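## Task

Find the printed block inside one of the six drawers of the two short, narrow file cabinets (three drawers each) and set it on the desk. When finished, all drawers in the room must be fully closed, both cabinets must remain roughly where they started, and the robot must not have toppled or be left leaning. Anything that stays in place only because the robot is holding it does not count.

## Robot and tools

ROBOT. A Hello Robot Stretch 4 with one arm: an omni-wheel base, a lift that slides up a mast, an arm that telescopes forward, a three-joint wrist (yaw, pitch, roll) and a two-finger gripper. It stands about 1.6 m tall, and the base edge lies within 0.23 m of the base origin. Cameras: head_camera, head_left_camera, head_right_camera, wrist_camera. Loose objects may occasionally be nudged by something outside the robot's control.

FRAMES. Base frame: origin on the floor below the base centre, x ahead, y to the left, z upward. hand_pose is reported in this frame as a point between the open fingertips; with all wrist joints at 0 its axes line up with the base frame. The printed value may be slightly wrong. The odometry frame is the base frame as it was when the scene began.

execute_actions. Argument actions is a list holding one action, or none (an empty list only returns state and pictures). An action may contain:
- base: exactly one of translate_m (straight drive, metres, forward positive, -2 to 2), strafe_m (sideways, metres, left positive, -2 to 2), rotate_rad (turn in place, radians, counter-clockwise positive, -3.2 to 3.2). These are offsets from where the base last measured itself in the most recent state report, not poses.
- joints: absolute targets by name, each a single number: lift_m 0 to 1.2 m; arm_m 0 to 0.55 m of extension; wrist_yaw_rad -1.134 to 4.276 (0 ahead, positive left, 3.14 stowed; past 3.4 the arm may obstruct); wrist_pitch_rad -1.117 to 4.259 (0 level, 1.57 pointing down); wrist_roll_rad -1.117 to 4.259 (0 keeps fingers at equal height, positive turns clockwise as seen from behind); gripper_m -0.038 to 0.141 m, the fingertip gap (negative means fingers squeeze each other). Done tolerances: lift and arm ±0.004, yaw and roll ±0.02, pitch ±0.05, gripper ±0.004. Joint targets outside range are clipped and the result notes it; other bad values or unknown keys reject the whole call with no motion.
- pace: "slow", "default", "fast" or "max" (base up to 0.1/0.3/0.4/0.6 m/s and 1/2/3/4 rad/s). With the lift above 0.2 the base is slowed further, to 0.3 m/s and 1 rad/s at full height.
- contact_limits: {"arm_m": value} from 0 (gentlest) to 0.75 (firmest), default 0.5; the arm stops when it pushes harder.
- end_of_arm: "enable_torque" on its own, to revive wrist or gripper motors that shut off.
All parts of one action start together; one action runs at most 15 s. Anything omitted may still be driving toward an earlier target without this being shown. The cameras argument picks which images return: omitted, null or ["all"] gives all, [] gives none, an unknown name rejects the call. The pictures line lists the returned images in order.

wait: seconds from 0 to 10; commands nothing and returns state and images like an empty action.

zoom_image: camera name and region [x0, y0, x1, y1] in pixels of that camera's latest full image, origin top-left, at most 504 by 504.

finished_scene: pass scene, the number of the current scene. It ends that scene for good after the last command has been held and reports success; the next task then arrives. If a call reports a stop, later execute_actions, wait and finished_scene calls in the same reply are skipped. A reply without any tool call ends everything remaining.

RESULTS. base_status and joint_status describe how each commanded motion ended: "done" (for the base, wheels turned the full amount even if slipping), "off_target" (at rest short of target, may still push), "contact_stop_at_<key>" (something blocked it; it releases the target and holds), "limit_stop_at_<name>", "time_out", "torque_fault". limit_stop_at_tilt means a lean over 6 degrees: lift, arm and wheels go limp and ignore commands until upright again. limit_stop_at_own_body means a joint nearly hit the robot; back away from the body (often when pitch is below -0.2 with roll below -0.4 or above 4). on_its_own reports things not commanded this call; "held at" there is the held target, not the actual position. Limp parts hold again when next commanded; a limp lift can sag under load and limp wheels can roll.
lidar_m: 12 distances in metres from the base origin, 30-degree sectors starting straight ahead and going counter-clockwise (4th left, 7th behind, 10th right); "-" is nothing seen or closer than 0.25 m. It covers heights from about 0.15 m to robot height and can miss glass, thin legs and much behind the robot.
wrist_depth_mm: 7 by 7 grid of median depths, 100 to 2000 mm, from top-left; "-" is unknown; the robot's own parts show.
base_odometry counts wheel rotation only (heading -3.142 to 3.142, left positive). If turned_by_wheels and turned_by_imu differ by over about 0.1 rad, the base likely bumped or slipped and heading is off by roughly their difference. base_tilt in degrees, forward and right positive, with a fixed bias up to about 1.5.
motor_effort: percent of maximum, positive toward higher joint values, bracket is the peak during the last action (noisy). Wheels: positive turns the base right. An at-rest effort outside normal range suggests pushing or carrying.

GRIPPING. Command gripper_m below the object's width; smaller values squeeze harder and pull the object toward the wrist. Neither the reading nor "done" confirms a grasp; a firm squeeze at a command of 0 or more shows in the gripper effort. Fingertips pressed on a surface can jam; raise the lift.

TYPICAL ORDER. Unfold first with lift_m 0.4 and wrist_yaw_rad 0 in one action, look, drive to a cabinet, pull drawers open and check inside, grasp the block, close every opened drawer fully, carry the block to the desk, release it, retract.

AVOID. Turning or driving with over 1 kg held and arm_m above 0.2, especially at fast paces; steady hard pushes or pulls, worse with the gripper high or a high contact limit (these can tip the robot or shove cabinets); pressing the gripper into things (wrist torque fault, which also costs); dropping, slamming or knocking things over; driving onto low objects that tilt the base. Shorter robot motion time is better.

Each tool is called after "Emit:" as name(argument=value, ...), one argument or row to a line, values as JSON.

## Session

Emit:
execute_actions(
  actions=[],
)

Scene clock: 0.00 s.
base_odometry: x=+0.000 y=+0.000 heading=+0.000 (m, m, rad; odometry frame)
turned_by_wheels: +0.000 (rad since the last result)
turned_by_imu: +0.000 (rad since the last result)
base_tilt: forward=+0.0 right=+0.5 (deg)
lidar_m: 1.83 1.69 1.70 1.98 1.80 1.42 2.32 2.24 2.60 2.02 1.41 1.43
base_status: not commanded
joint_positions: lift_m=+0.209 arm_m=-0.002 wrist_yaw_rad=+3.178 wrist_pitch_rad=-0.008 wrist_roll_rad=-0.014 gripper_m=+0.057
joint_status: not commanded
motor_effort: lift_m=+18 arm_m=+0 wrist_yaw_rad=-1 wrist_pitch_rad=-6 wrist_roll_rad=+0 gripper_m=-2 wheel_0=-1 wheel_1=-1 wheel_2=-1 (%)
hand_pose: x=-0.1229 y=+0.0768 z=+0.3892 quat_wxyz=(-0.018, +0.004, -0.007, +1.000) (m; base frame)
wrist_depth_mm: - 137 - - - 1863 1537 / - 125 187 - - 1808 1537 / - 127 182 - - 1863 1576 / 114 138 - - 1661 1464 1576 / - - - - 1576 1430 1576 / 1255 1336 200 1336 1205 1366 1464 / 946 866 931 164 946 1008 1042
pictures: head_camera, head_left_camera, head_right_camera, wrist_camera
Images, in order (width x height): head_camera 420x560, head_left_camera 420x672, head_right_camera 420x672, wrist_camera 616x392.

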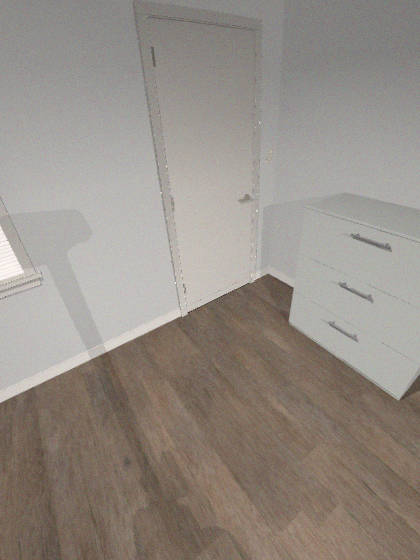

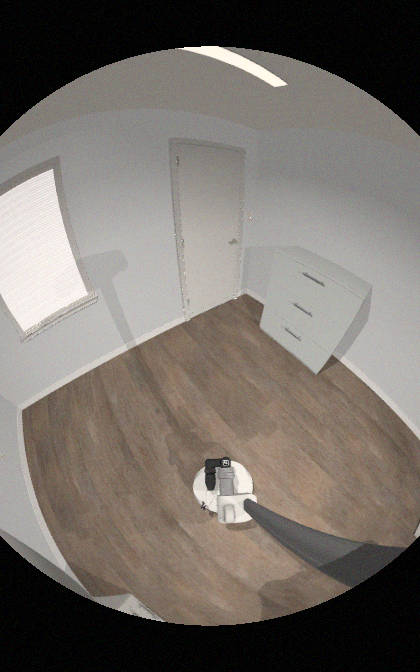

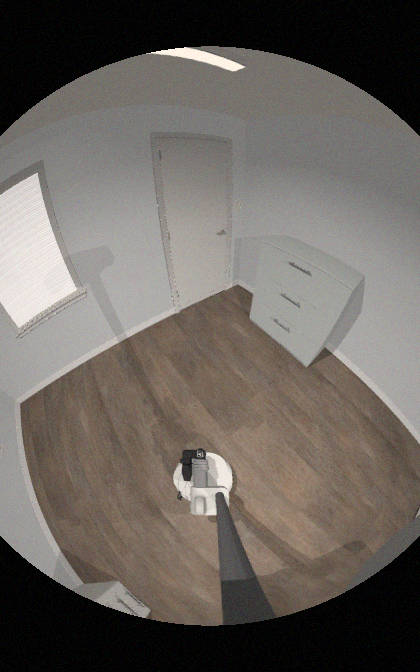

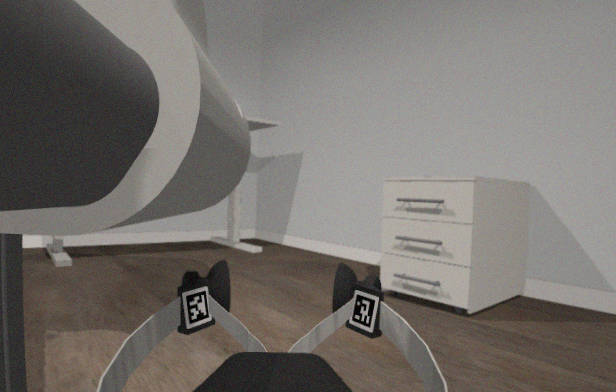

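Emit:
execute_actions(
  actions=[
    {"base":{"rotate_rad":2.26},"joints":{"lift_m":0.4,"wrist_yaw_rad":0}},
  ],
)

Scene clock: 2.83 s.
base_odometry: x=+0.000 y=+0.000 heading=+2.259 (m, m, rad; odometry frame)
turned_by_wheels: +2.259 (rad since the last result)
turned_by_imu: +2.238 (rad since the last result)
base_tilt: forward=+0.0 right=+0.5 (deg)
lidar_m: 1.77 1.42 2.25 2.19 2.52 1.93 1.41 1.45 1.78 1.69 1.82 1.84
base_status: done
joint_positions: lift_m=+0.400 arm_m=-0.002 wrist_yaw_rad=+0.000 wrist_pitch_rad=-0.008 wrist_roll_rad=-0.014 gripper_m=+0.057
joint_status: all done
motor_effort: lift_m=+22(23) arm_m=+0(0) wrist_yaw_rad=-2(8) wrist_pitch_rad=-5(5) wrist_roll_rad=-1(1) gripper_m=-1(1) wheel_0=-4(3) wheel_1=-3(9) wheel_2=-3(11) (%)
hand_pose: x=+0.4571 y=-0.0873 z=+0.5801 quat_wxyz=(+1.000, -0.007, -0.004, +0.000) (m; base frame)
wrist_depth_mm: 1576 1576 1576 1537 1537 1537 1537 / 1618 1576 1576 1618 1537 1537 1537 / 1576 1537 1576 1537 1576 1537 1576 / 1618 1576 1576 1618 1618 1576 1576 / 1042 1397 1576 1576 1576 1576 1576 / 1042 1281 200 1576 1576 1618 1576 / 1060 1138 1308 164 1308 1397 1464
pictures: head_camera, head_left_camera, head_right_camera, wrist_camera
Images, in order (width x height): head_camera 420x560, head_left_camera 420x672, head_right_camera 420x672, wrist_camera 616x392.

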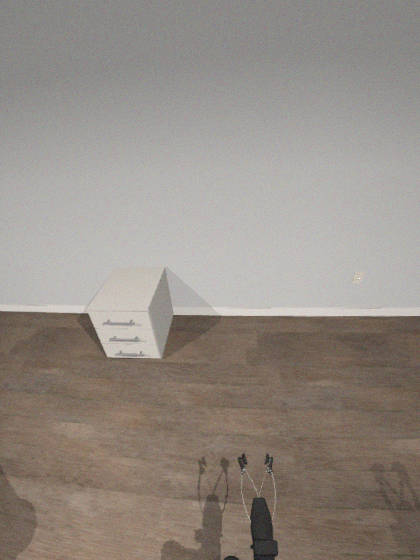

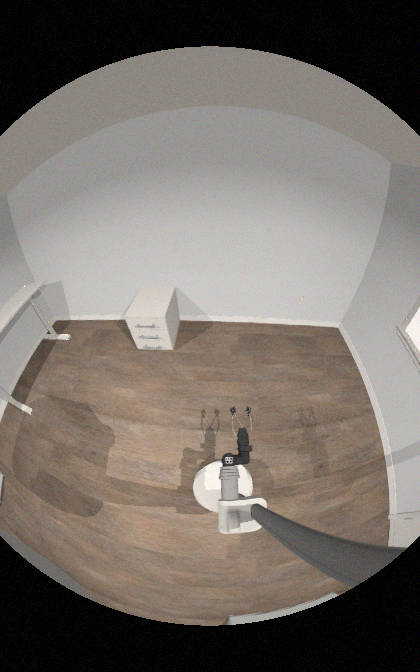

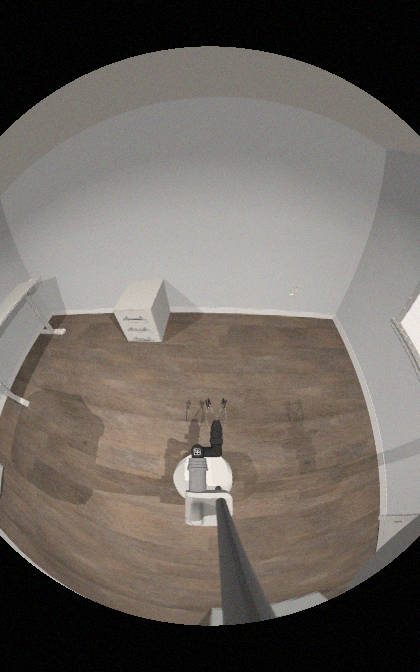

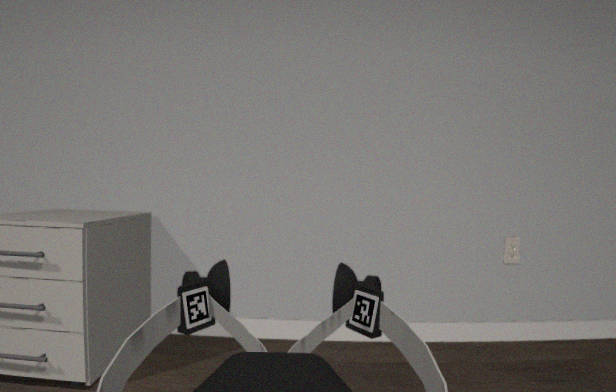

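Emit:
execute_actions(
  actions=[
    {"base":{"strafe_m":0.93},"joints":{"lift_m":0.258,"wrist_roll_rad":1.57,"gripper_m":0.06,"arm_m":0.3},"pace":"fast"},
  ],
  cameras=[],
)

Emit:
execute_actions(
  actions=[
    {"base":{"translate_m":0.35}},
  ],
)

Scene clock: 6.80 s.
base_odometry: x=-0.718 y=-0.591 heading=+2.259 (m, m, rad; odometry frame)
turned_by_wheels: +0.000 (rad since the last result)
turned_by_imu: -0.001 (rad since the last result)
base_tilt: forward=+0.0 right=+0.5 (deg)
lidar_m: 1.30 1.74 1.28 1.27 1.71 1.86 1.82 1.75 2.10 2.64 2.55 1.37
base_status: done
joint_positions: lift_m=+0.258 arm_m=+0.299 wrist_yaw_rad=+0.000 wrist_pitch_rad=-0.007 wrist_roll_rad=+1.570 gripper_m=+0.060
joint_status: all done
motor_effort: lift_m=+15(19) arm_m=+5(7) wrist_yaw_rad=-2(0) wrist_pitch_rad=-6(6) wrist_roll_rad=+0(3) gripper_m=-3(0) wheel_0=+1(12) wheel_1=-3(14) wheel_2=+0(2) (%)
hand_pose: x=+0.7584 y=-0.0874 z=+0.4387 quat_wxyz=(+0.707, +0.707, -0.003, +0.003) (m; base frame)
wrist_depth_mm: 1281 1308 1336 1308 1336 809 597 / 1281 1281 1308 809 820 820 597 / 1308 1308 1336 809 820 820 597 / 1308 1308 1336 809 820 820 597 / 1366 1336 1336 820 831 809 591 / 1308 1336 199 1397 221 809 585 / 1366 1336 1366 162 1366 788 591
pictures: none
No camera images: the call's "cameras" was empty. Leave "cameras" out to get every camera's image.

Scene clock: 9.47 s.
base_odometry: x=-0.941 y=-0.321 heading=+2.260 (m, m, rad; odometry frame)
turned_by_wheels: +0.000 (rad since the last result)
turned_by_imu: -0.002 (rad since the last result)
base_tilt: forward=+0.0 right=+0.6 (deg)
lidar_m: 0.97 1.63 1.25 1.22 1.89 2.22 2.16 2.03 2.67 2.65 2.07 1.00
base_status: done
joint_positions: lift_m=+0.258 arm_m=+0.299 wrist_yaw_rad=+0.000 wrist_pitch_rad=-0.007 wrist_roll_rad=+1.570 gripper_m=+0.060
joint_status: not commanded
motor_effort: lift_m=+15(15) arm_m=+5(6) wrist_yaw_rad=-1(1) wrist_pitch_rad=-6(5) wrist_roll_rad=+0(0) gripper_m=-4(1) wheel_0=+4(3) wheel_1=+3(7) wheel_2=-1(11) (%)
hand_pose: x=+0.7584 y=-0.0874 z=+0.4387 quat_wxyz=(+0.707, +0.707, -0.003, +0.003) (m; base frame)
wrist_depth_mm: 946 960 462 469 473 484 484 / 976 991 466 469 473 480 484 / 976 991 469 473 477 484 488 / 991 1008 469 477 480 488 492 / 991 991 473 477 484 488 500 / 1008 1008 198 1042 221 759 569 / 1008 1008 1008 161 1060 788 585
pictures: head_camera, head_left_camera, head_right_camera, wrist_camera
Images, in order (width x height): head_camera 420x560, head_left_camera 420x672, head_right_camera 420x672, wrist_camera 616x392.

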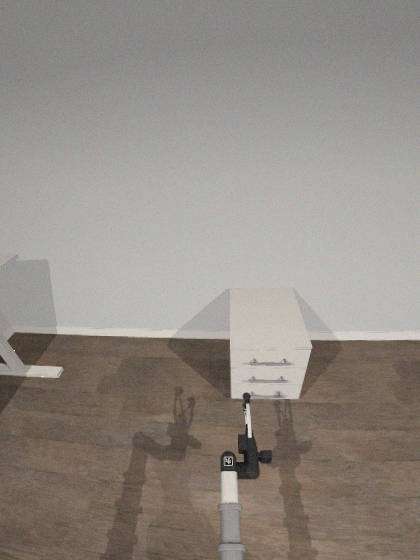

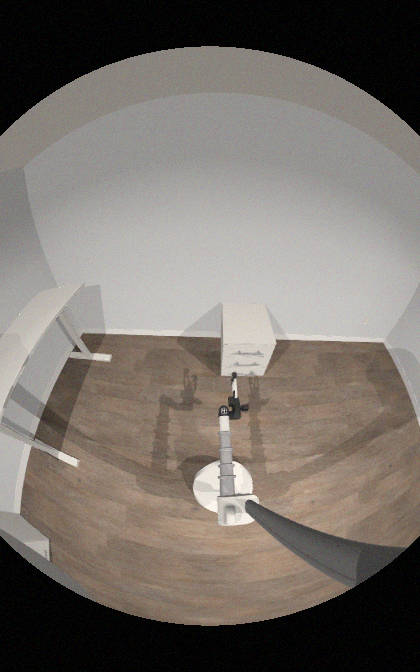

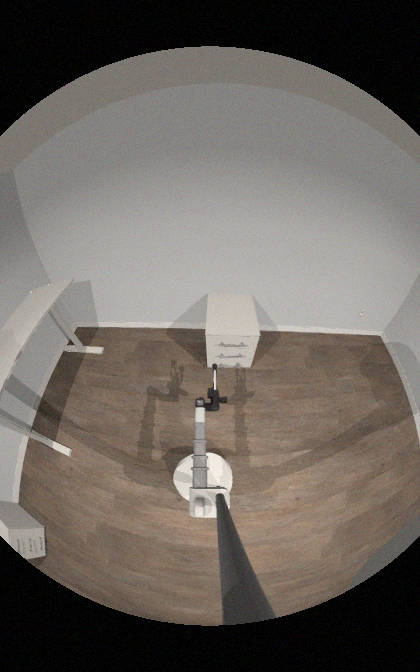

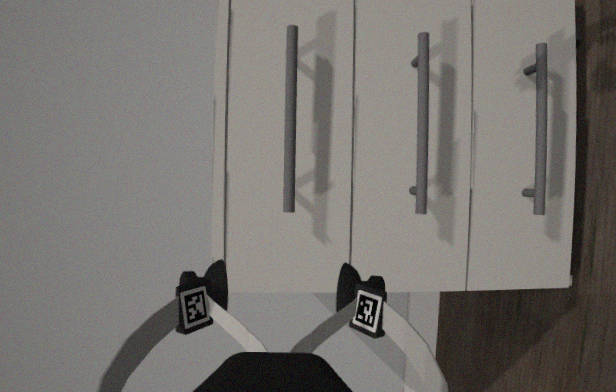

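Emit:
execute_actions(
  actions=[
    {"base":{"rotate_rad":-0.03}},
  ],
  cameras=[],
)

Emit:
execute_actions(
  actions=[
    {"base":{"strafe_m":-0.12},"joints":{"arm_m":0.44}},
  ],
  cameras=["wrist_camera","head_camera"],
)

Scene clock: 10.30 s.
base_odometry: x=-0.941 y=-0.321 heading=+2.230 (m, m, rad; odometry frame)
turned_by_wheels: -0.030 (rad since the last result)
turned_by_imu: -0.030 (rad since the last result)
base_tilt: forward=+0.0 right=+0.5 (deg)
lidar_m: 0.96 1.63 1.27 1.23 1.87 2.24 2.16 2.04 2.54 2.66 2.13 1.00
base_status: done
joint_positions: lift_m=+0.258 arm_m=+0.299 wrist_yaw_rad=+0.000 wrist_pitch_rad=-0.007 wrist_roll_rad=+1.570 gripper_m=+0.060
joint_status: not commanded
motor_effort: lift_m=+15(14) arm_m=+5(5) wrist_yaw_rad=+0(0) wrist_pitch_rad=-6(6) wrist_roll_rad=+1(0) gripper_m=-2(4) wheel_0=+2(6) wheel_1=+2(6) wheel_2=+2(6) (%)
hand_pose: x=+0.7584 y=-0.0875 z=+0.4387 quat_wxyz=(+0.707, +0.707, -0.003, +0.003) (m; base frame)
wrist_depth_mm: 976 991 477 480 484 488 500 / 976 991 473 480 484 492 504 / 960 991 473 480 484 488 496 / 976 991 477 477 484 492 500 / 991 991 473 480 484 492 496 / 991 991 198 477 222 496 539 / 991 1008 1025 161 1042 788 585
pictures: none
No camera images: the call's "cameras" was empty. Leave "cameras" out to get every camera's image.

Scene clock: 11.87 s.
base_odometry: x=-0.846 y=-0.247 heading=+2.230 (m, m, rad; odometry frame)
turned_by_wheels: +0.000 (rad since the last result)
turned_by_imu: +0.000 (rad since the last result)
base_tilt: forward=+0.0 right=+0.6 (deg)
lidar_m: 0.94 1.63 1.41 1.35 1.97 2.22 2.15 1.95 2.57 2.54 2.10 1.03
base_status: done
joint_positions: lift_m=+0.258 arm_m=+0.439 wrist_yaw_rad=+0.000 wrist_pitch_rad=-0.008 wrist_roll_rad=+1.570 gripper_m=+0.060
joint_status: all done
motor_effort: lift_m=+15(15) arm_m=+6(7) wrist_yaw_rad=-1(1) wrist_pitch_rad=-5(5) wrist_roll_rad=+0(1) gripper_m=-2(4) wheel_0=+1(13) wheel_1=-1(11) wheel_2=+1(1) (%)
hand_pose: x=+0.8984 y=-0.0874 z=+0.4387 quat_wxyz=(+0.707, +0.707, -0.003, +0.003) (m; base frame)
wrist_depth_mm: 831 842 332 338 615 707 569 / 831 854 332 338 342 345 349 / 842 854 334 338 342 347 351 / 842 854 334 340 342 347 351 / 854 854 334 338 343 347 353 / 842 866 199 336 221 347 353 / 854 854 336 162 343 349 353
pictures: head_camera, wrist_camera
Images, in order (width x height): head_camera 420x560, wrist_camera 616x392.

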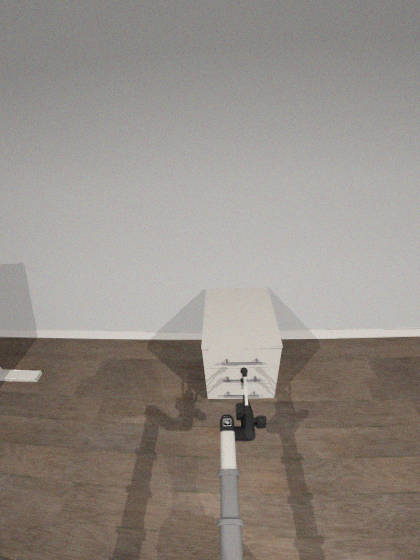

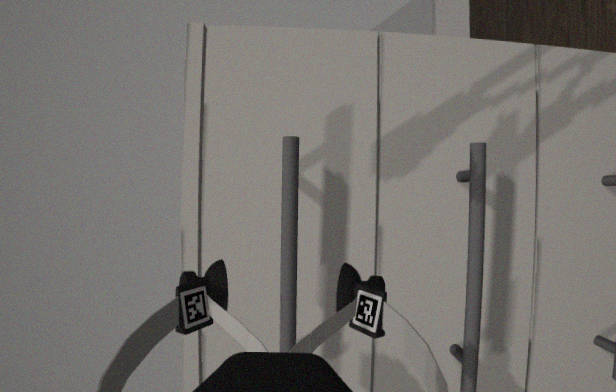

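Emit:
execute_actions(
  actions=[
    {"joints":{"arm_m":0.514,"lift_m":0.253},"contact_limits":{"arm_m":0.2}},
  ],
  cameras=[],
)

Emit:
execute_actions(
  actions=[
    {"joints":{"gripper_m":-0.015}},
  ],
  cameras=["wrist_camera"],
)

Emit:
execute_actions(
  actions=[
    {"joints":{"arm_m":0.22}},
  ],
  cameras=["head_camera"],
)

Scene clock: 13.37 s.
base_odometry: x=-0.846 y=-0.247 heading=+2.230 (m, m, rad; odometry frame)
turned_by_wheels: +0.000 (rad since the last result)
turned_by_imu: +0.000 (rad since the last result)
base_tilt: forward=+0.0 right=+0.5 (deg)
lidar_m: 0.93 1.61 1.41 1.34 1.96 2.22 2.17 1.99 2.55 2.53 2.13 1.03
base_status: not commanded
joint_positions: lift_m=+0.253 arm_m=+0.513 wrist_yaw_rad=+0.000 wrist_pitch_rad=-0.008 wrist_roll_rad=+1.570 gripper_m=+0.060
joint_status: all done
motor_effort: lift_m=+14(14) arm_m=+6(6) wrist_yaw_rad=-1(1) wrist_pitch_rad=-6(5) wrist_roll_rad=+0(0) gripper_m=-4(2) wheel_0=+1(1) wheel_1=-1(1) wheel_2=+1(1) (%)
contact_limits: arm_m 0.2
hand_pose: x=+0.9724 y=-0.0874 z=+0.4337 quat_wxyz=(+0.707, +0.707, -0.003, +0.003) (m; base frame)
wrist_depth_mm: 759 778 259 263 267 272 274 / 778 788 260 265 267 271 274 / 778 788 260 265 268 272 273 / 778 788 263 264 268 271 274 / 778 788 260 266 268 272 276 / 788 798 199 265 221 271 276 / 788 265 262 161 267 272 277
pictures: none
No camera images: the call's "cameras" was empty. Leave "cameras" out to get every camera's image.

Scene clock: 14.87 s.
base_odometry: x=-0.846 y=-0.247 heading=+2.230 (m, m, rad; odometry frame)
turned_by_wheels: +0.000 (rad since the last result)
turned_by_imu: +0.000 (rad since the last result)
base_tilt: forward=+0.0 right=+0.6 (deg)
lidar_m: 0.95 1.60 1.42 1.33 1.99 2.23 2.16 2.01 2.56 2.53 2.09 1.02
base_status: not commanded
joint_positions: lift_m=+0.253 arm_m=+0.513 wrist_yaw_rad=+0.001 wrist_pitch_rad=-0.008 wrist_roll_rad=+1.570 gripper_m=-0.014
joint_status: all done
motor_effort: lift_m=+14(14) arm_m=+4(5) wrist_yaw_rad=-3(4) wrist_pitch_rad=-5(5) wrist_roll_rad=+1(1) gripper_m=-17(18) wheel_0=+1(1) wheel_1=-1(1) wheel_2=+0(0) (%)
hand_pose: x=+0.9727 y=-0.0872 z=+0.4338 quat_wxyz=(+0.707, +0.707, -0.002, +0.003) (m; base frame)
wrist_depth_mm: 768 768 258 262 267 271 273 / 768 778 259 262 267 271 274 / 768 778 259 263 268 271 274 / 778 778 259 263 267 271 274 / 778 788 259 263 267 272 274 / 778 788 189 204 268 272 274 / 788 209 260 263 266 271 276
pictures: wrist_camera
Images, in order (width x height): wrist_camera 616x392.

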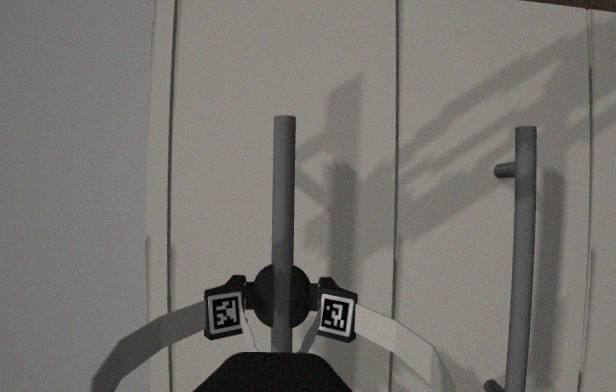

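Scene clock: 16.87 s.
base_odometry: x=-0.846 y=-0.247 heading=+2.230 (m, m, rad; odometry frame)
turned_by_wheels: +0.000 (rad since the last result)
turned_by_imu: -0.001 (rad since the last result)
base_tilt: forward=+0.0 right=+0.5 (deg)
lidar_m: 0.66 1.63 1.39 1.34 1.96 2.24 2.19 1.97 2.52 2.52 2.10 0.72
base_status: not commanded
joint_positions: lift_m=+0.253 arm_m=+0.221 wrist_yaw_rad=+0.005 wrist_pitch_rad=-0.008 wrist_roll_rad=+1.570 gripper_m=-0.014
joint_status: all done
on_its_own: wrist_yaw_rad is at rest, and its effort (-16) is outside its rest range (-13 to +13)
motor_effort: lift_m=+14(14) arm_m=-5(10) wrist_yaw_rad=-16(16) wrist_pitch_rad=-5(6) wrist_roll_rad=+1(0) gripper_m=-20(20) wheel_0=+1(1) wheel_1=-1(1) wheel_2=+0(0) (%)
hand_pose: x=+0.6808 y=-0.0858 z=+0.4338 quat_wxyz=(+0.707, +0.707, -0.001, +0.005) (m; base frame)
wrist_depth_mm: 1025 1042 258 263 1078 798 597 / 1025 1060 260 263 554 759 574 / 1042 1042 260 264 559 564 569 / 1042 1060 262 265 525 564 569 / 1060 1060 263 265 530 569 574 / 1060 1078 189 205 521 569 574 / 1060 155 263 228 268 569 585
pictures: head_camera
Images, in order (width x height): head_camera 420x560.

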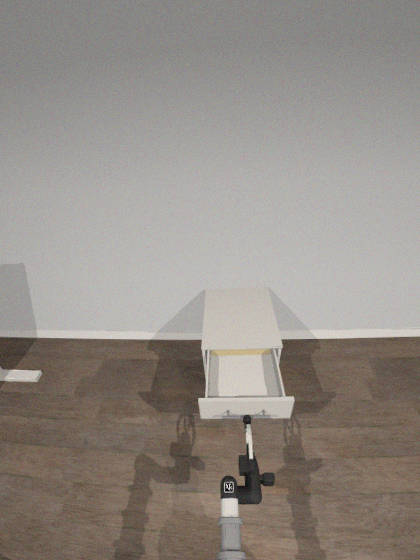

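Emit:
zoom_image(
  camera="head_camera",
  region=[170, 320, 330, 440],
)

Region (170, 320, 330, 440) of head_camera's 420x560 image, scaled by 3.150, with more detail than that image has; it fills the top 378 rows of this view, and the rest is white.

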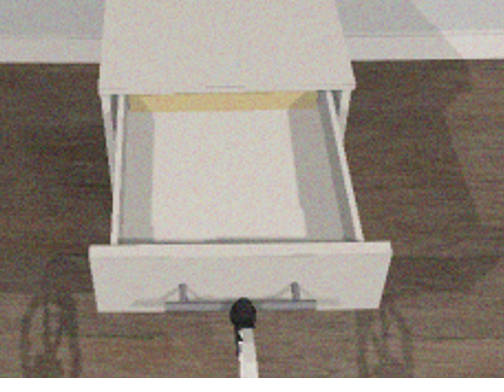

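Emit:
execute_actions(
  actions=[
    {"joints":{"arm_m":0.49}},
  ],
  cameras=[],
)

Emit:
execute_actions(
  actions=[
    {"joints":{"arm_m":0.52},"pace":"slow","contact_limits":{"arm_m":0.2}},
  ],
  cameras=["wrist_camera"],
)

Scene clock: 19.27 s.
base_odometry: x=-0.846 y=-0.247 heading=+2.230 (m, m, rad; odometry frame)
turned_by_wheels: +0.000 (rad since the last result)
turned_by_imu: -0.001 (rad since the last result)
base_tilt: forward=+0.0 right=+0.5 (deg)
lidar_m: 0.94 1.61 1.40 1.34 1.98 2.23 2.17 2.01 2.58 2.54 2.12 1.03
base_status: not commanded
joint_positions: lift_m=+0.253 arm_m=+0.489 wrist_yaw_rad=+0.002 wrist_pitch_rad=-0.008 wrist_roll_rad=+1.570 gripper_m=-0.014
joint_status: all done
motor_effort: lift_m=+14(14) arm_m=+4(7) wrist_yaw_rad=-5(17) wrist_pitch_rad=-4(5) wrist_roll_rad=+1(0) gripper_m=-19(19) wheel_0=+1(1) wheel_1=-1(1) wheel_2=+0(0) (%)
hand_pose: x=+0.9487 y=-0.0870 z=+0.4339 quat_wxyz=(+0.707, +0.707, -0.002, +0.003) (m; base frame)
wrist_depth_mm: 788 788 262 265 290 296 297 / 798 798 262 265 291 294 298 / 798 809 262 265 291 294 298 / 809 798 264 267 293 294 300 / 809 809 264 266 293 294 298 / 798 809 187 204 291 296 298 / 809 154 263 228 270 296 301
pictures: none
No camera images: the call's "cameras" was empty. Leave "cameras" out to get every camera's image.

Scene clock: 20.63 s.
base_odometry: x=-0.846 y=-0.247 heading=+2.230 (m, m, rad; odometry frame)
turned_by_wheels: +0.000 (rad since the last result)
turned_by_imu: +0.000 (rad since the last result)
base_tilt: forward=+0.0 right=+0.5 (deg)
lidar_m: 0.92 1.63 1.41 1.34 1.95 2.24 2.16 1.98 2.58 2.52 2.10 1.02
base_status: not commanded
joint_positions: lift_m=+0.253 arm_m=+0.519 wrist_yaw_rad=-0.002 wrist_pitch_rad=-0.008 wrist_roll_rad=+1.570 gripper_m=-0.015
joint_status: all done
motor_effort: lift_m=+14(14) arm_m=+8(9) wrist_yaw_rad=+4(4) wrist_pitch_rad=-4(4) wrist_roll_rad=+0(0) gripper_m=-17(18) wheel_0=+1(1) wheel_1=-1(1) wheel_2=+1(1) (%)
contact_limits: arm_m 0.2
hand_pose: x=+0.9779 y=-0.0879 z=+0.4339 quat_wxyz=(+0.707, +0.707, -0.003, +0.002) (m; base frame)
wrist_depth_mm: 759 768 255 259 263 267 268 / 768 778 256 259 262 267 270 / 759 768 256 259 263 266 268 / 768 788 257 259 264 265 270 / 788 788 257 259 265 266 271 / 788 788 190 206 263 266 270 / 788 158 256 259 262 267 270
pictures: wrist_camera
Images, in order (width x height): wrist_camera 616x392.

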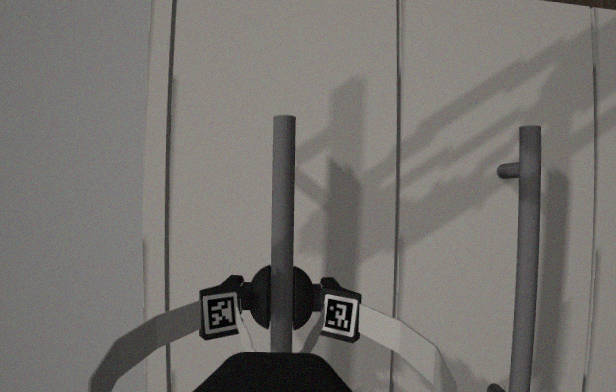

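Emit:
execute_actions(
  actions=[
    {"joints":{"gripper_m":0.06,"arm_m":0.505}},
  ],
  cameras=[],
)

Emit:
execute_actions(
  actions=[
    {"joints":{"arm_m":0.44}},
  ],
  cameras=[],
)

Emit:
execute_actions(
  actions=[
    {"joints":{"lift_m":0.08}},
  ],
  cameras=["wrist_camera"],
)

Emit:
execute_actions(
  actions=[
    {"joints":{"arm_m":0.514},"contact_limits":{"arm_m":0.2}},
  ],
  cameras=["wrist_camera"],
)

Scene clock: 22.60 s.
base_odometry: x=-0.846 y=-0.247 heading=+2.230 (m, m, rad; odometry frame)
turned_by_wheels: +0.000 (rad since the last result)
turned_by_imu: -0.001 (rad since the last result)
base_tilt: forward=+0.0 right=+0.5 (deg)
lidar_m: 0.93 1.61 1.39 1.33 1.97 2.24 2.16 1.99 2.53 2.52 2.13 1.02
base_status: not commanded
joint_positions: lift_m=+0.253 arm_m=+0.506 wrist_yaw_rad=+0.000 wrist_pitch_rad=-0.008 wrist_roll_rad=+1.570 gripper_m=+0.060
joint_status: all done
motor_effort: lift_m=+14(14) arm_m=-6(7) wrist_yaw_rad=-1(4) wrist_pitch_rad=-4(4) wrist_roll_rad=+1(1) gripper_m=-2(16) wheel_0=+1(1) wheel_1=-1(1) wheel_2=+0(1) (%)
hand_pose: x=+0.9654 y=-0.0873 z=+0.4339 quat_wxyz=(+0.707, +0.707, -0.003, +0.003) (m; base frame)
wrist_depth_mm: 778 778 268 271 273 281 281 / 778 788 268 271 274 278 282 / 778 788 268 271 274 279 282 / 788 788 268 271 274 278 281 / 788 788 268 272 276 278 282 / 798 820 199 272 221 278 283 / 788 267 268 162 276 281 283
pictures: none
No camera images: the call's "cameras" was empty. Leave "cameras" out to get every camera's image.

Scene clock: 23.70 s.
base_odometry: x=-0.846 y=-0.247 heading=+2.230 (m, m, rad; odometry frame)
turned_by_wheels: +0.000 (rad since the last result)
turned_by_imu: +0.000 (rad since the last result)
base_tilt: forward=+0.0 right=+0.5 (deg)
lidar_m: 0.93 1.60 1.42 1.33 1.96 2.25 2.17 1.99 2.58 2.53 2.11 1.02
base_status: not commanded
joint_positions: lift_m=+0.253 arm_m=+0.441 wrist_yaw_rad=+0.000 wrist_pitch_rad=-0.008 wrist_roll_rad=+1.570 gripper_m=+0.060
joint_status: all done
motor_effort: lift_m=+14(14) arm_m=-6(6) wrist_yaw_rad=-1(2) wrist_pitch_rad=-5(5) wrist_roll_rad=+0(0) gripper_m=-4(1) wheel_0=+1(1) wheel_1=-1(1) wheel_2=+0(0) (%)
hand_pose: x=+0.9004 y=-0.0874 z=+0.4338 quat_wxyz=(+0.707, +0.707, -0.003, +0.003) (m; base frame)
wrist_depth_mm: 842 842 330 336 609 683 564 / 842 842 332 336 338 345 349 / 842 854 332 334 342 345 349 / 842 866 334 338 340 345 349 / 854 854 332 336 342 345 349 / 854 854 198 336 221 345 349 / 866 866 334 162 340 345 349
pictures: none
No camera images: the call's "cameras" was empty. Leave "cameras" out to get every camera's image.

Scene clock: 25.50 s.
base_odometry: x=-0.846 y=-0.247 heading=+2.230 (m, m, rad; odometry frame)
turned_by_wheels: +0.000 (rad since the last result)
turned_by_imu: -0.001 (rad since the last result)
base_tilt: forward=+0.0 right=+0.5 (deg)
lidar_m: 0.92 1.61 1.41 1.35 1.95 2.24 2.16 1.95 2.55 2.55 2.09 1.03
base_status: not commanded
joint_positions: lift_m=+0.080 arm_m=+0.441 wrist_yaw_rad=+0.000 wrist_pitch_rad=-0.008 wrist_roll_rad=+1.570 gripper_m=+0.060
joint_status: all done
motor_effort: lift_m=+14(13) arm_m=-6(5) wrist_yaw_rad=-1(0) wrist_pitch_rad=-5(5) wrist_roll_rad=+1(0) gripper_m=-4(2) wheel_0=+1(1) wheel_1=-1(1) wheel_2=+0(0) (%)
hand_pose: x=+0.9004 y=-0.0874 z=+0.2608 quat_wxyz=(+0.707, +0.707, -0.003, +0.003) (m; base frame)
wrist_depth_mm: 324 327 330 334 496 404 353 / 324 327 332 336 340 345 353 / 322 327 330 336 340 343 349 / 325 330 332 336 342 343 349 / 324 329 332 338 340 345 347 / 322 327 199 336 221 345 349 / 325 327 330 162 340 349 345
pictures: wrist_camera
Images, in order (width x height): wrist_camera 616x392.

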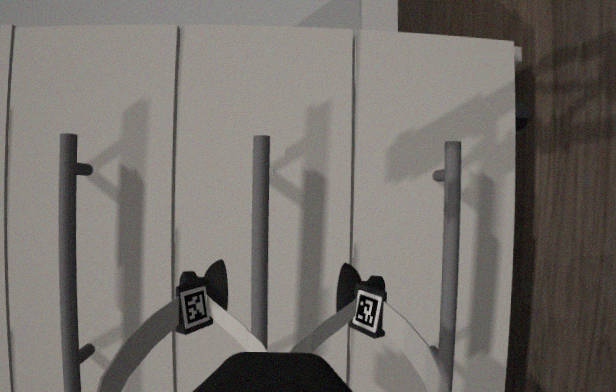

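Scene clock: 26.63 s.
base_odometry: x=-0.846 y=-0.247 heading=+2.230 (m, m, rad; odometry frame)
turned_by_wheels: +0.000 (rad since the last result)
turned_by_imu: +0.000 (rad since the last result)
base_tilt: forward=+0.0 right=+0.5 (deg)
lidar_m: 0.95 1.61 1.42 1.32 1.95 2.23 2.16 1.98 2.55 2.52 2.13 1.06
base_status: not commanded
joint_positions: lift_m=+0.080 arm_m=+0.513 wrist_yaw_rad=+0.000 wrist_pitch_rad=-0.008 wrist_roll_rad=+1.570 gripper_m=+0.060
joint_status: all done
motor_effort: lift_m=+14(14) arm_m=+6(6) wrist_yaw_rad=-1(1) wrist_pitch_rad=-5(5) wrist_roll_rad=+0(0) gripper_m=-2(2) wheel_0=+1(1) wheel_1=-1(1) wheel_2=+1(1) (%)
contact_limits: arm_m 0.2
hand_pose: x=+0.9724 y=-0.0874 z=+0.2608 quat_wxyz=(+0.707, +0.707, -0.003, +0.003) (m; base frame)
wrist_depth_mm: 255 257 260 264 268 271 273 / 255 257 260 264 270 271 274 / 255 258 260 264 268 271 274 / 256 258 262 265 268 271 274 / 255 259 259 265 270 272 276 / 255 258 199 264 222 272 276 / 256 257 262 161 268 273 276
pictures: wrist_camera
Images, in order (width x height): wrist_camera 616x392.

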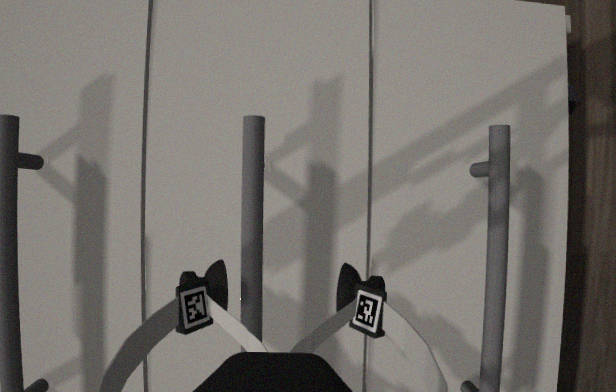

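Emit:
execute_actions(
  actions=[
    {"joints":{"lift_m":0.1,"gripper_m":-0.015}},
  ],
  cameras=["wrist_camera"],
)

Emit:
execute_actions(
  actions=[
    {"joints":{"arm_m":0.22}},
  ],
  cameras=["head_camera"],
)

Emit:
zoom_image(
  camera="head_camera",
  region=[170, 320, 330, 450],
)

Scene clock: 28.40 s.
base_odometry: x=-0.846 y=-0.247 heading=+2.230 (m, m, rad; odometry frame)
turned_by_wheels: +0.000 (rad since the last result)
turned_by_imu: -0.001 (rad since the last result)
base_tilt: forward=+0.0 right=+0.5 (deg)
lidar_m: 0.92 1.61 1.41 1.34 1.99 2.27 2.16 1.99 2.58 2.54 2.13 1.02
base_status: not commanded
joint_positions: lift_m=+0.100 arm_m=+0.513 wrist_yaw_rad=+0.001 wrist_pitch_rad=-0.007 wrist_roll_rad=+1.570 gripper_m=-0.014
joint_status: all done
motor_effort: lift_m=+23(24) arm_m=+5(6) wrist_yaw_rad=-3(4) wrist_pitch_rad=-6(6) wrist_roll_rad=+1(1) gripper_m=-17(17) wheel_0=+1(1) wheel_1=-1(1) wheel_2=+1(1) (%)
hand_pose: x=+0.9727 y=-0.0872 z=+0.2800 quat_wxyz=(+0.707, +0.707, -0.002, +0.003) (m; base frame)
wrist_depth_mm: 253 256 257 262 265 270 273 / 254 257 258 262 265 271 274 / 255 258 259 263 266 271 274 / 255 258 259 263 268 272 274 / 256 258 259 264 270 272 274 / 256 259 188 206 270 271 276 / 256 208 259 224 266 272 276
pictures: wrist_camera
Images, in order (width x height): wrist_camera 616x392.

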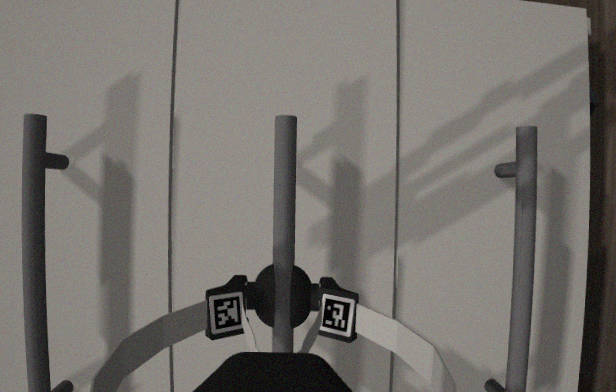

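Scene clock: 30.40 s.
base_odometry: x=-0.846 y=-0.247 heading=+2.230 (m, m, rad; odometry frame)
turned_by_wheels: +0.000 (rad since the last result)
turned_by_imu: -0.001 (rad since the last result)
base_tilt: forward=+0.0 right=+0.5 (deg)
lidar_m: 0.92 1.62 1.40 1.34 1.95 2.22 2.17 1.99 2.53 2.52 2.11 1.03
base_status: not commanded
joint_positions: lift_m=+0.100 arm_m=+0.221 wrist_yaw_rad=+0.000 wrist_pitch_rad=-0.007 wrist_roll_rad=+1.570 gripper_m=-0.015
joint_status: all done
motor_effort: lift_m=+23(23) arm_m=-6(9) wrist_yaw_rad=+0(7) wrist_pitch_rad=-6(7) wrist_roll_rad=+0(0) gripper_m=-14(18) wheel_0=+1(1) wheel_1=-1(1) wheel_2=+1(1) (%)
hand_pose: x=+0.6804 y=-0.0874 z=+0.2800 quat_wxyz=(+0.707, +0.707, -0.003, +0.003) (m; base frame)
wrist_depth_mm: 1025 1042 1042 1078 946 512 379 / 1042 1060 1078 1078 854 521 375 / 1060 544 544 549 559 521 377 / 1060 544 549 549 559 517 377 / 1060 539 544 554 559 512 375 / 1078 544 189 202 564 504 370 / 1078 345 549 559 564 504 375
pictures: head_camera
Images, in order (width x height): head_camera 420x560.

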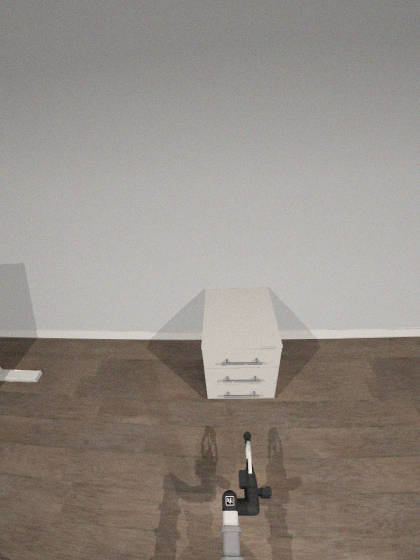

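Region (170, 320, 330, 450) of head_camera's 420x560 image, scaled by 3.150, with more detail than that image has; it fills the top 410 rows of this view, and the rest is white.

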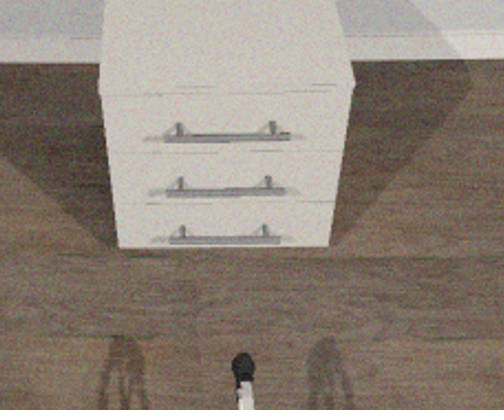

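Slipped. Regrip deeper, harder, and pull slower.

Emit:
execute_actions(
  actions=[
    {"joints":{"arm_m":0.44,"gripper_m":0.06}},
  ],
  cameras=[],
)

Emit:
execute_actions(
  actions=[
    {"joints":{"arm_m":0.524},"contact_limits":{"arm_m":0.2}},
  ],
  cameras=[],
)

Emit:
execute_actions(
  actions=[
    {"joints":{"gripper_m":-0.035}},
  ],
  cameras=["wrist_camera"],
)

Emit:
execute_actions(
  actions=[
    {"joints":{"arm_m":0.45},"pace":"slow"},
  ],
  cameras=["wrist_camera"],
)

Scene clock: 32.60 s.
base_odometry: x=-0.846 y=-0.247 heading=+2.230 (m, m, rad; odometry frame)
turned_by_wheels: +0.000 (rad since the last result)
turned_by_imu: -0.001 (rad since the last result)
base_tilt: forward=+0.0 right=+0.6 (deg)
lidar_m: 0.95 1.60 1.41 1.33 1.97 2.23 2.16 1.98 2.58 2.52 2.12 1.03
base_status: not commanded
joint_positions: lift_m=+0.100 arm_m=+0.439 wrist_yaw_rad=+0.000 wrist_pitch_rad=-0.008 wrist_roll_rad=+1.570 gripper_m=+0.060
joint_status: all done
motor_effort: lift_m=+23(23) arm_m=+5(5) wrist_yaw_rad=-1(0) wrist_pitch_rad=-5(6) wrist_roll_rad=-1(0) gripper_m=-5(11) wheel_0=+1(1) wheel_1=-1(1) wheel_2=+1(1) (%)
hand_pose: x=+0.8984 y=-0.0874 z=+0.2800 quat_wxyz=(+0.707, +0.707, -0.003, +0.003) (m; base frame)
wrist_depth_mm: 325 330 336 338 521 452 377 / 325 329 334 338 343 347 368 / 325 329 334 340 342 345 375 / 325 330 336 338 345 349 375 / 327 332 336 338 343 349 373 / 329 330 199 340 221 351 368 / 329 303 336 162 343 351 373
pictures: none
No camera images: the call's "cameras" was empty. Leave "cameras" out to get every camera's image.

Scene clock: 33.80 s.
base_odometry: x=-0.846 y=-0.247 heading=+2.230 (m, m, rad; odometry frame)
turned_by_wheels: +0.000 (rad since the last result)
turned_by_imu: +0.000 (rad since the last result)
base_tilt: forward=+0.0 right=+0.6 (deg)
lidar_m: 0.93 1.61 1.41 1.33 1.94 2.24 2.15 1.99 2.55 2.53 2.10 1.04
base_status: not commanded
joint_positions: lift_m=+0.100 arm_m=+0.523 wrist_yaw_rad=+0.000 wrist_pitch_rad=-0.008 wrist_roll_rad=+1.570 gripper_m=+0.060
joint_status: all done
motor_effort: lift_m=+23(22) arm_m=+6(6) wrist_yaw_rad=-1(1) wrist_pitch_rad=-5(6) wrist_roll_rad=+1(1) gripper_m=-2(5) wheel_0=+1(1) wheel_1=-1(1) wheel_2=+1(1) (%)
contact_limits: arm_m 0.2
hand_pose: x=+0.9824 y=-0.0874 z=+0.2800 quat_wxyz=(+0.707, +0.707, -0.003, +0.003) (m; base frame)
wrist_depth_mm: 245 248 252 255 258 262 264 / 246 249 252 256 258 263 265 / 246 248 253 256 258 262 265 / 247 251 253 257 259 263 265 / 248 249 253 256 259 263 265 / 246 249 198 256 222 263 266 / 248 249 253 162 259 264 267
pictures: none
No camera images: the call's "cameras" was empty. Leave "cameras" out to get every camera's image.

Scene clock: 35.43 s.
base_odometry: x=-0.846 y=-0.247 heading=+2.230 (m, m, rad; odometry frame)
turned_by_wheels: +0.000 (rad since the last result)
turned_by_imu: -0.001 (rad since the last result)
base_tilt: forward=+0.0 right=+0.6 (deg)
lidar_m: 0.95 1.60 1.42 1.33 1.97 2.22 2.16 1.98 2.56 2.52 2.11 1.03
base_status: not commanded
joint_positions: lift_m=+0.100 arm_m=+0.523 wrist_yaw_rad=+0.001 wrist_pitch_rad=-0.007 wrist_roll_rad=+1.570 gripper_m=-0.034
joint_status: all done
motor_effort: lift_m=+22(23) arm_m=+4(5) wrist_yaw_rad=-4(4) wrist_pitch_rad=-6(6) wrist_roll_rad=+0(1) gripper_m=-23(24) wheel_0=+1(1) wheel_1=-1(1) wheel_2=+1(1) (%)
hand_pose: x=+0.9827 y=-0.0871 z=+0.2800 quat_wxyz=(+0.707, +0.707, -0.002, +0.003) (m; base frame)
wrist_depth_mm: 245 247 244 247 250 262 265 / 246 248 243 246 250 263 264 / 246 249 244 246 251 263 265 / 245 248 245 248 251 263 264 / 246 249 245 248 251 263 265 / 247 249 189 209 251 263 266 / 247 243 244 247 251 263 266
pictures: wrist_camera
Images, in order (width x height): wrist_camera 616x392.

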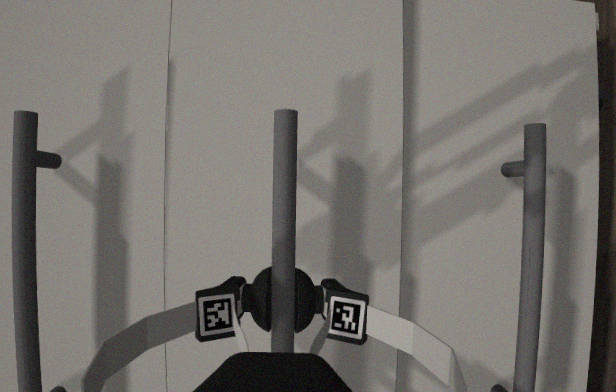

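Scene clock: 37.43 s.
base_odometry: x=-0.846 y=-0.247 heading=+2.230 (m, m, rad; odometry frame)
turned_by_wheels: +0.000 (rad since the last result)
turned_by_imu: -0.001 (rad since the last result)
base_tilt: forward=+0.0 right=+0.5 (deg)
lidar_m: 0.90 1.61 1.43 1.34 1.97 2.24 2.16 1.96 2.58 2.54 2.09 0.93
base_status: not commanded
joint_positions: lift_m=+0.100 arm_m=+0.451 wrist_yaw_rad=+0.001 wrist_pitch_rad=-0.007 wrist_roll_rad=+1.570 gripper_m=-0.034
joint_status: all done
motor_effort: lift_m=+22(23) arm_m=-6(7) wrist_yaw_rad=-6(5) wrist_pitch_rad=-6(6) wrist_roll_rad=+0(1) gripper_m=-21(26) wheel_0=+1(1) wheel_1=-1(1) wheel_2=+1(0) (%)
hand_pose: x=+0.9105 y=-0.0870 z=+0.2800 quat_wxyz=(+0.707, +0.707, -0.002, +0.003) (m; base frame)
wrist_depth_mm: 314 317 242 245 249 379 362 / 314 319 242 246 249 334 355 / 314 319 244 246 249 336 353 / 315 317 244 247 250 334 355 / 314 317 243 247 250 336 355 / 315 319 187 208 249 338 359 / 315 242 245 247 250 338 373
pictures: wrist_camera
Images, in order (width x height): wrist_camera 616x392.

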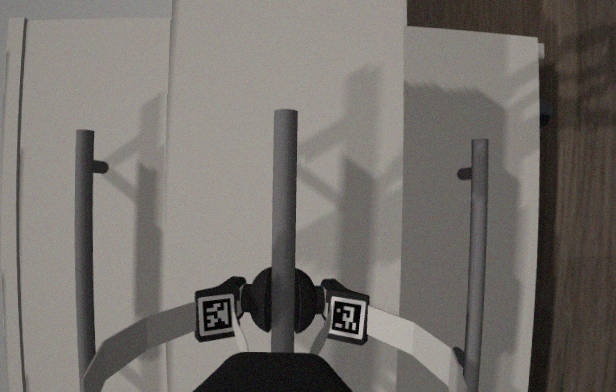

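Emit:
execute_actions(
  actions=[
    {"joints":{"arm_m":0.22}},
  ],
  cameras=["head_camera"],
)

Emit:
zoom_image(
  camera="head_camera",
  region=[170, 320, 330, 450],
)

Scene clock: 39.43 s.
base_odometry: x=-0.846 y=-0.247 heading=+2.230 (m, m, rad; odometry frame)
turned_by_wheels: +0.000 (rad since the last result)
turned_by_imu: -0.001 (rad since the last result)
base_tilt: forward=-0.1 right=+0.5 (deg)
lidar_m: 0.65 1.62 1.40 1.35 1.97 2.23 2.15 1.98 2.57 2.55 2.14 0.70
base_status: not commanded
joint_positions: lift_m=+0.100 arm_m=+0.221 wrist_yaw_rad=+0.006 wrist_pitch_rad=-0.007 wrist_roll_rad=+1.570 gripper_m=-0.034
joint_status: all done
on_its_own: wrist_yaw_rad is at rest, and its effort (-17) is outside its rest range (-13 to +13)
motor_effort: lift_m=+23(23) arm_m=-6(6) wrist_yaw_rad=-17(18) wrist_pitch_rad=-8(8) wrist_roll_rad=+0(1) gripper_m=-20(24) wheel_0=+1(1) wheel_1=-1(1) wheel_2=+1(1) (%)
hand_pose: x=+0.6808 y=-0.0857 z=+0.2798 quat_wxyz=(+0.707, +0.707, +0.000, +0.004) (m; base frame)
wrist_depth_mm: 1025 1042 241 244 247 512 379 / 1042 1042 242 244 248 512 375 / 1042 539 242 246 249 517 375 / 1042 539 242 247 249 517 375 / 1060 539 244 247 250 512 370 / 1060 535 188 209 249 508 368 / 1060 242 243 246 250 469 373
pictures: head_camera
Images, in order (width x height): head_camera 420x560.

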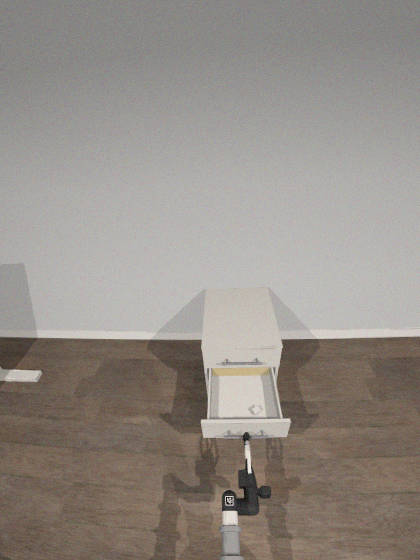

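Region (170, 320, 330, 450) of head_camera's 420x560 image, scaled by 3.150, with more detail than that image has; it fills the top 410 rows of this view, and the rest is white.

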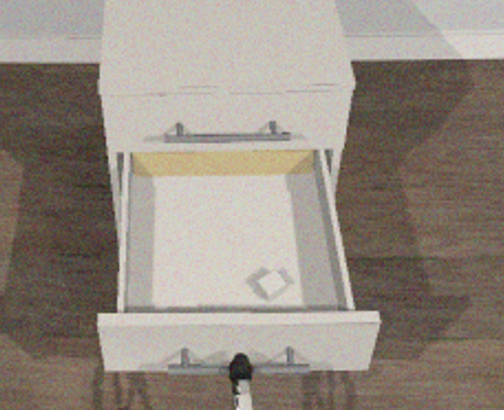

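Emit:
execute_actions(
  actions=[
    {"joints":{"gripper_m":0.06}},
  ],
  cameras=[],
)

Emit:
execute_actions(
  actions=[
    {"joints":{"arm_m":0.12}},
  ],
  cameras=[],
)

Emit:
execute_actions(
  actions=[
    {"joints":{"lift_m":0.58,"wrist_roll_rad":0.5,"gripper_m":0.09}},
  ],
  cameras=[],
)

Emit:
execute_actions(
  actions=[
    {"base":{"strafe_m":-0.04},"joints":{"wrist_pitch_rad":1.57}},
  ],
  cameras=[],
)

Emit:
execute_actions(
  actions=[
    {"base":{"translate_m":0.2},"joints":{"arm_m":0.42}},
  ],
  cameras=["wrist_camera","head_camera"],
)

Scene clock: 41.63 s.
base_odometry: x=-0.846 y=-0.247 heading=+2.230 (m, m, rad; odometry frame)
turned_by_wheels: +0.000 (rad since the last result)
turned_by_imu: -0.001 (rad since the last result)
base_tilt: forward=-0.1 right=+0.6 (deg)
lidar_m: 0.67 1.62 1.40 1.34 1.95 2.23 2.16 2.00 2.58 2.53 2.12 0.68
base_status: not commanded
joint_positions: lift_m=+0.100 arm_m=+0.221 wrist_yaw_rad=+0.000 wrist_pitch_rad=-0.007 wrist_roll_rad=+1.570 gripper_m=+0.060
joint_status: all done
motor_effort: lift_m=+23(23) arm_m=-5(5) wrist_yaw_rad=-2(17) wrist_pitch_rad=-7(8) wrist_roll_rad=+0(0) gripper_m=-4(21) wheel_0=+1(1) wheel_1=-1(1) wheel_2=+1(1) (%)
hand_pose: x=+0.6804 y=-0.0873 z=+0.2799 quat_wxyz=(+0.707, +0.707, -0.002, +0.003) (m; base frame)
wrist_depth_mm: 1060 1060 256 257 262 512 382 / 1042 1060 256 259 262 517 375 / 1060 544 255 259 262 517 377 / 1042 544 256 258 263 517 375 / 1042 544 256 259 264 512 373 / 1060 539 198 258 221 508 368 / 1042 544 256 162 264 500 373
pictures: none
No camera images: the call's "cameras" was empty. Leave "cameras" out to get every camera's image.

Scene clock: 42.93 s.
base_odometry: x=-0.846 y=-0.247 heading=+2.230 (m, m, rad; odometry frame)
turned_by_wheels: +0.000 (rad since the last result)
turned_by_imu: +0.000 (rad since the last result)
base_tilt: forward=+0.0 right=+0.5 (deg)
lidar_m: 0.67 1.62 1.41 1.33 1.98 2.24 2.17 1.97 2.55 2.52 2.11 0.67
base_status: not commanded
joint_positions: lift_m=+0.100 arm_m=+0.121 wrist_yaw_rad=+0.000 wrist_pitch_rad=-0.007 wrist_roll_rad=+1.570 gripper_m=+0.060
joint_status: all done
motor_effort: lift_m=+22(23) arm_m=-5(5) wrist_yaw_rad=+0(2) wrist_pitch_rad=-7(8) wrist_roll_rad=+1(0) gripper_m=-6(2) wheel_0=+1(1) wheel_1=-1(1) wheel_2=+1(1) (%)
hand_pose: x=+0.5803 y=-0.0874 z=+0.2799 quat_wxyz=(+0.707, +0.707, -0.003, +0.002) (m; base frame)
wrist_depth_mm: 1118 1118 1160 1182 931 517 384 / 1118 1138 353 357 842 521 375 / 1138 1118 355 357 661 517 377 / 1138 1138 353 359 654 521 377 / 1138 1160 355 357 661 512 375 / 1160 1160 198 357 222 508 368 / 1160 1160 353 162 668 504 377
pictures: none
No camera images: the call's "cameras" was empty. Leave "cameras" out to get every camera's image.

Scene clock: 45.80 s.
base_odometry: x=-0.846 y=-0.247 heading=+2.230 (m, m, rad; odometry frame)
turned_by_wheels: +0.000 (rad since the last result)
turned_by_imu: -0.001 (rad since the last result)
base_tilt: forward=+0.0 right=+0.5 (deg)
lidar_m: 0.67 1.61 1.42 1.34 1.98 2.23 2.16 1.98 2.57 2.54 2.13 0.72
base_status: not commanded
joint_positions: lift_m=+0.580 arm_m=+0.121 wrist_yaw_rad=+0.000 wrist_pitch_rad=-0.007 wrist_roll_rad=+0.500 gripper_m=+0.090
joint_status: all done
motor_effort: lift_m=+22(24) arm_m=-6(6) wrist_yaw_rad=-1(0) wrist_pitch_rad=-7(7) wrist_roll_rad=-1(5) gripper_m=+1(5) wheel_0=+1(1) wheel_1=-1(1) wheel_2=+1(0) (%)
hand_pose: x=+0.5803 y=-0.0874 z=+0.7599 quat_wxyz=(+0.969, +0.248, -0.003, +0.001) (m; base frame)
wrist_depth_mm: 1138 1160 1160 1182 1160 1182 1205 / 1160 1160 1160 1160 1160 1205 1182 / 1160 1160 1160 1205 1205 1182 1205 / 1160 1160 1182 1182 1205 1205 1205 / 1182 1160 1182 1182 1182 1205 1229 / 1182 1182 1182 931 217 1229 1229 / 1182 1182 1205 157 661 1060 1060
pictures: none
No camera images: the call's "cameras" was empty. Leave "cameras" out to get every camera's image.

Scene clock: 47.30 s.
base_odometry: x=-0.814 y=-0.223 heading=+2.230 (m, m, rad; odometry frame)
turned_by_wheels: +0.000 (rad since the last result)
turned_by_imu: +0.000 (rad since the last result)
base_tilt: forward=+0.0 right=+0.5 (deg)
lidar_m: 0.66 1.61 1.45 1.39 1.99 2.24 2.16 1.95 2.61 2.50 2.14 0.72
base_status: done
joint_positions: lift_m=+0.580 arm_m=+0.121 wrist_yaw_rad=+0.000 wrist_pitch_rad=+1.569 wrist_roll_rad=+0.500 gripper_m=+0.090
joint_status: all done
motor_effort: lift_m=+22(22) arm_m=-5(5) wrist_yaw_rad=-1(0) wrist_pitch_rad=+3(6) wrist_roll_rad=+0(1) gripper_m=-4(1) wheel_0=+3(8) wheel_1=-1(9) wheel_2=+0(1) (%)
hand_pose: x=+0.2922 y=-0.0874 z=+0.4694 quat_wxyz=(+0.686, +0.175, +0.685, -0.175) (m; base frame)
wrist_depth_mm: 661 668 668 683 691 699 699 / 654 676 676 691 691 707 707 / 668 668 683 683 699 707 707 / 668 668 683 691 691 707 715 / 676 676 683 691 699 707 723 / 668 676 609 504 218 707 715 / 668 676 585 158 492 707 723
pictures: none
No camera images: the call's "cameras" was empty. Leave "cameras" out to get every camera's image.

Scene clock: 49.37 s.
base_odometry: x=-0.937 y=-0.065 heading=+2.231 (m, m, rad; odometry frame)
turned_by_wheels: +0.000 (rad since the last result)
turned_by_imu: -0.001 (rad since the last result)
base_tilt: forward=+0.0 right=+0.5 (deg)
lidar_m: 0.48 0.51 1.45 1.38 2.12 2.44 2.38 2.15 2.61 2.49 1.86 0.49
base_status: done
joint_positions: lift_m=+0.580 arm_m=+0.419 wrist_yaw_rad=+0.000 wrist_pitch_rad=+1.570 wrist_roll_rad=+0.500 gripper_m=+0.090
joint_status: all done
motor_effort: lift_m=+22(22) arm_m=+5(6) wrist_yaw_rad=-1(2) wrist_pitch_rad=+2(3) wrist_roll_rad=+0(1) gripper_m=-1(1) wheel_0=+4(3) wheel_1=+3(8) wheel_2=-1(11) (%)
hand_pose: x=+0.5903 y=-0.0874 z=+0.4694 quat_wxyz=(+0.685, +0.175, +0.685, -0.175) (m; base frame)
wrist_depth_mm: 249 276 462 466 683 699 699 / 272 459 466 469 691 691 707 / 459 466 473 477 683 699 699 / 433 462 466 477 480 699 715 / 407 462 469 477 402 715 723 / 661 402 473 370 218 715 715 / 668 407 355 158 699 723 723
pictures: head_camera, wrist_camera
Images, in order (width x height): head_camera 420x560, wrist_camera 616x392.

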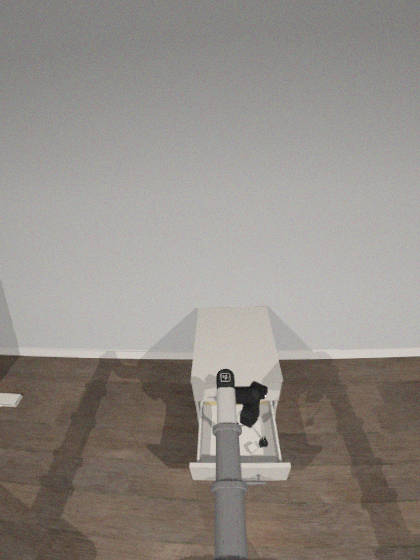

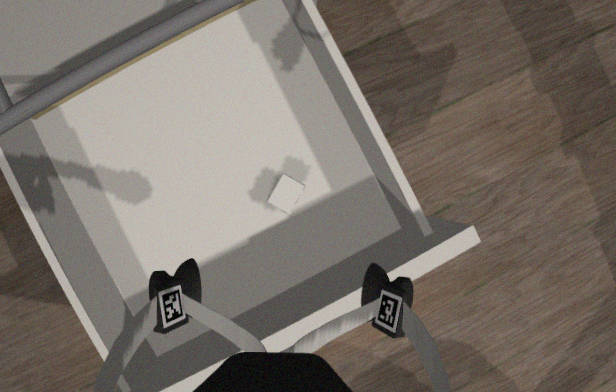

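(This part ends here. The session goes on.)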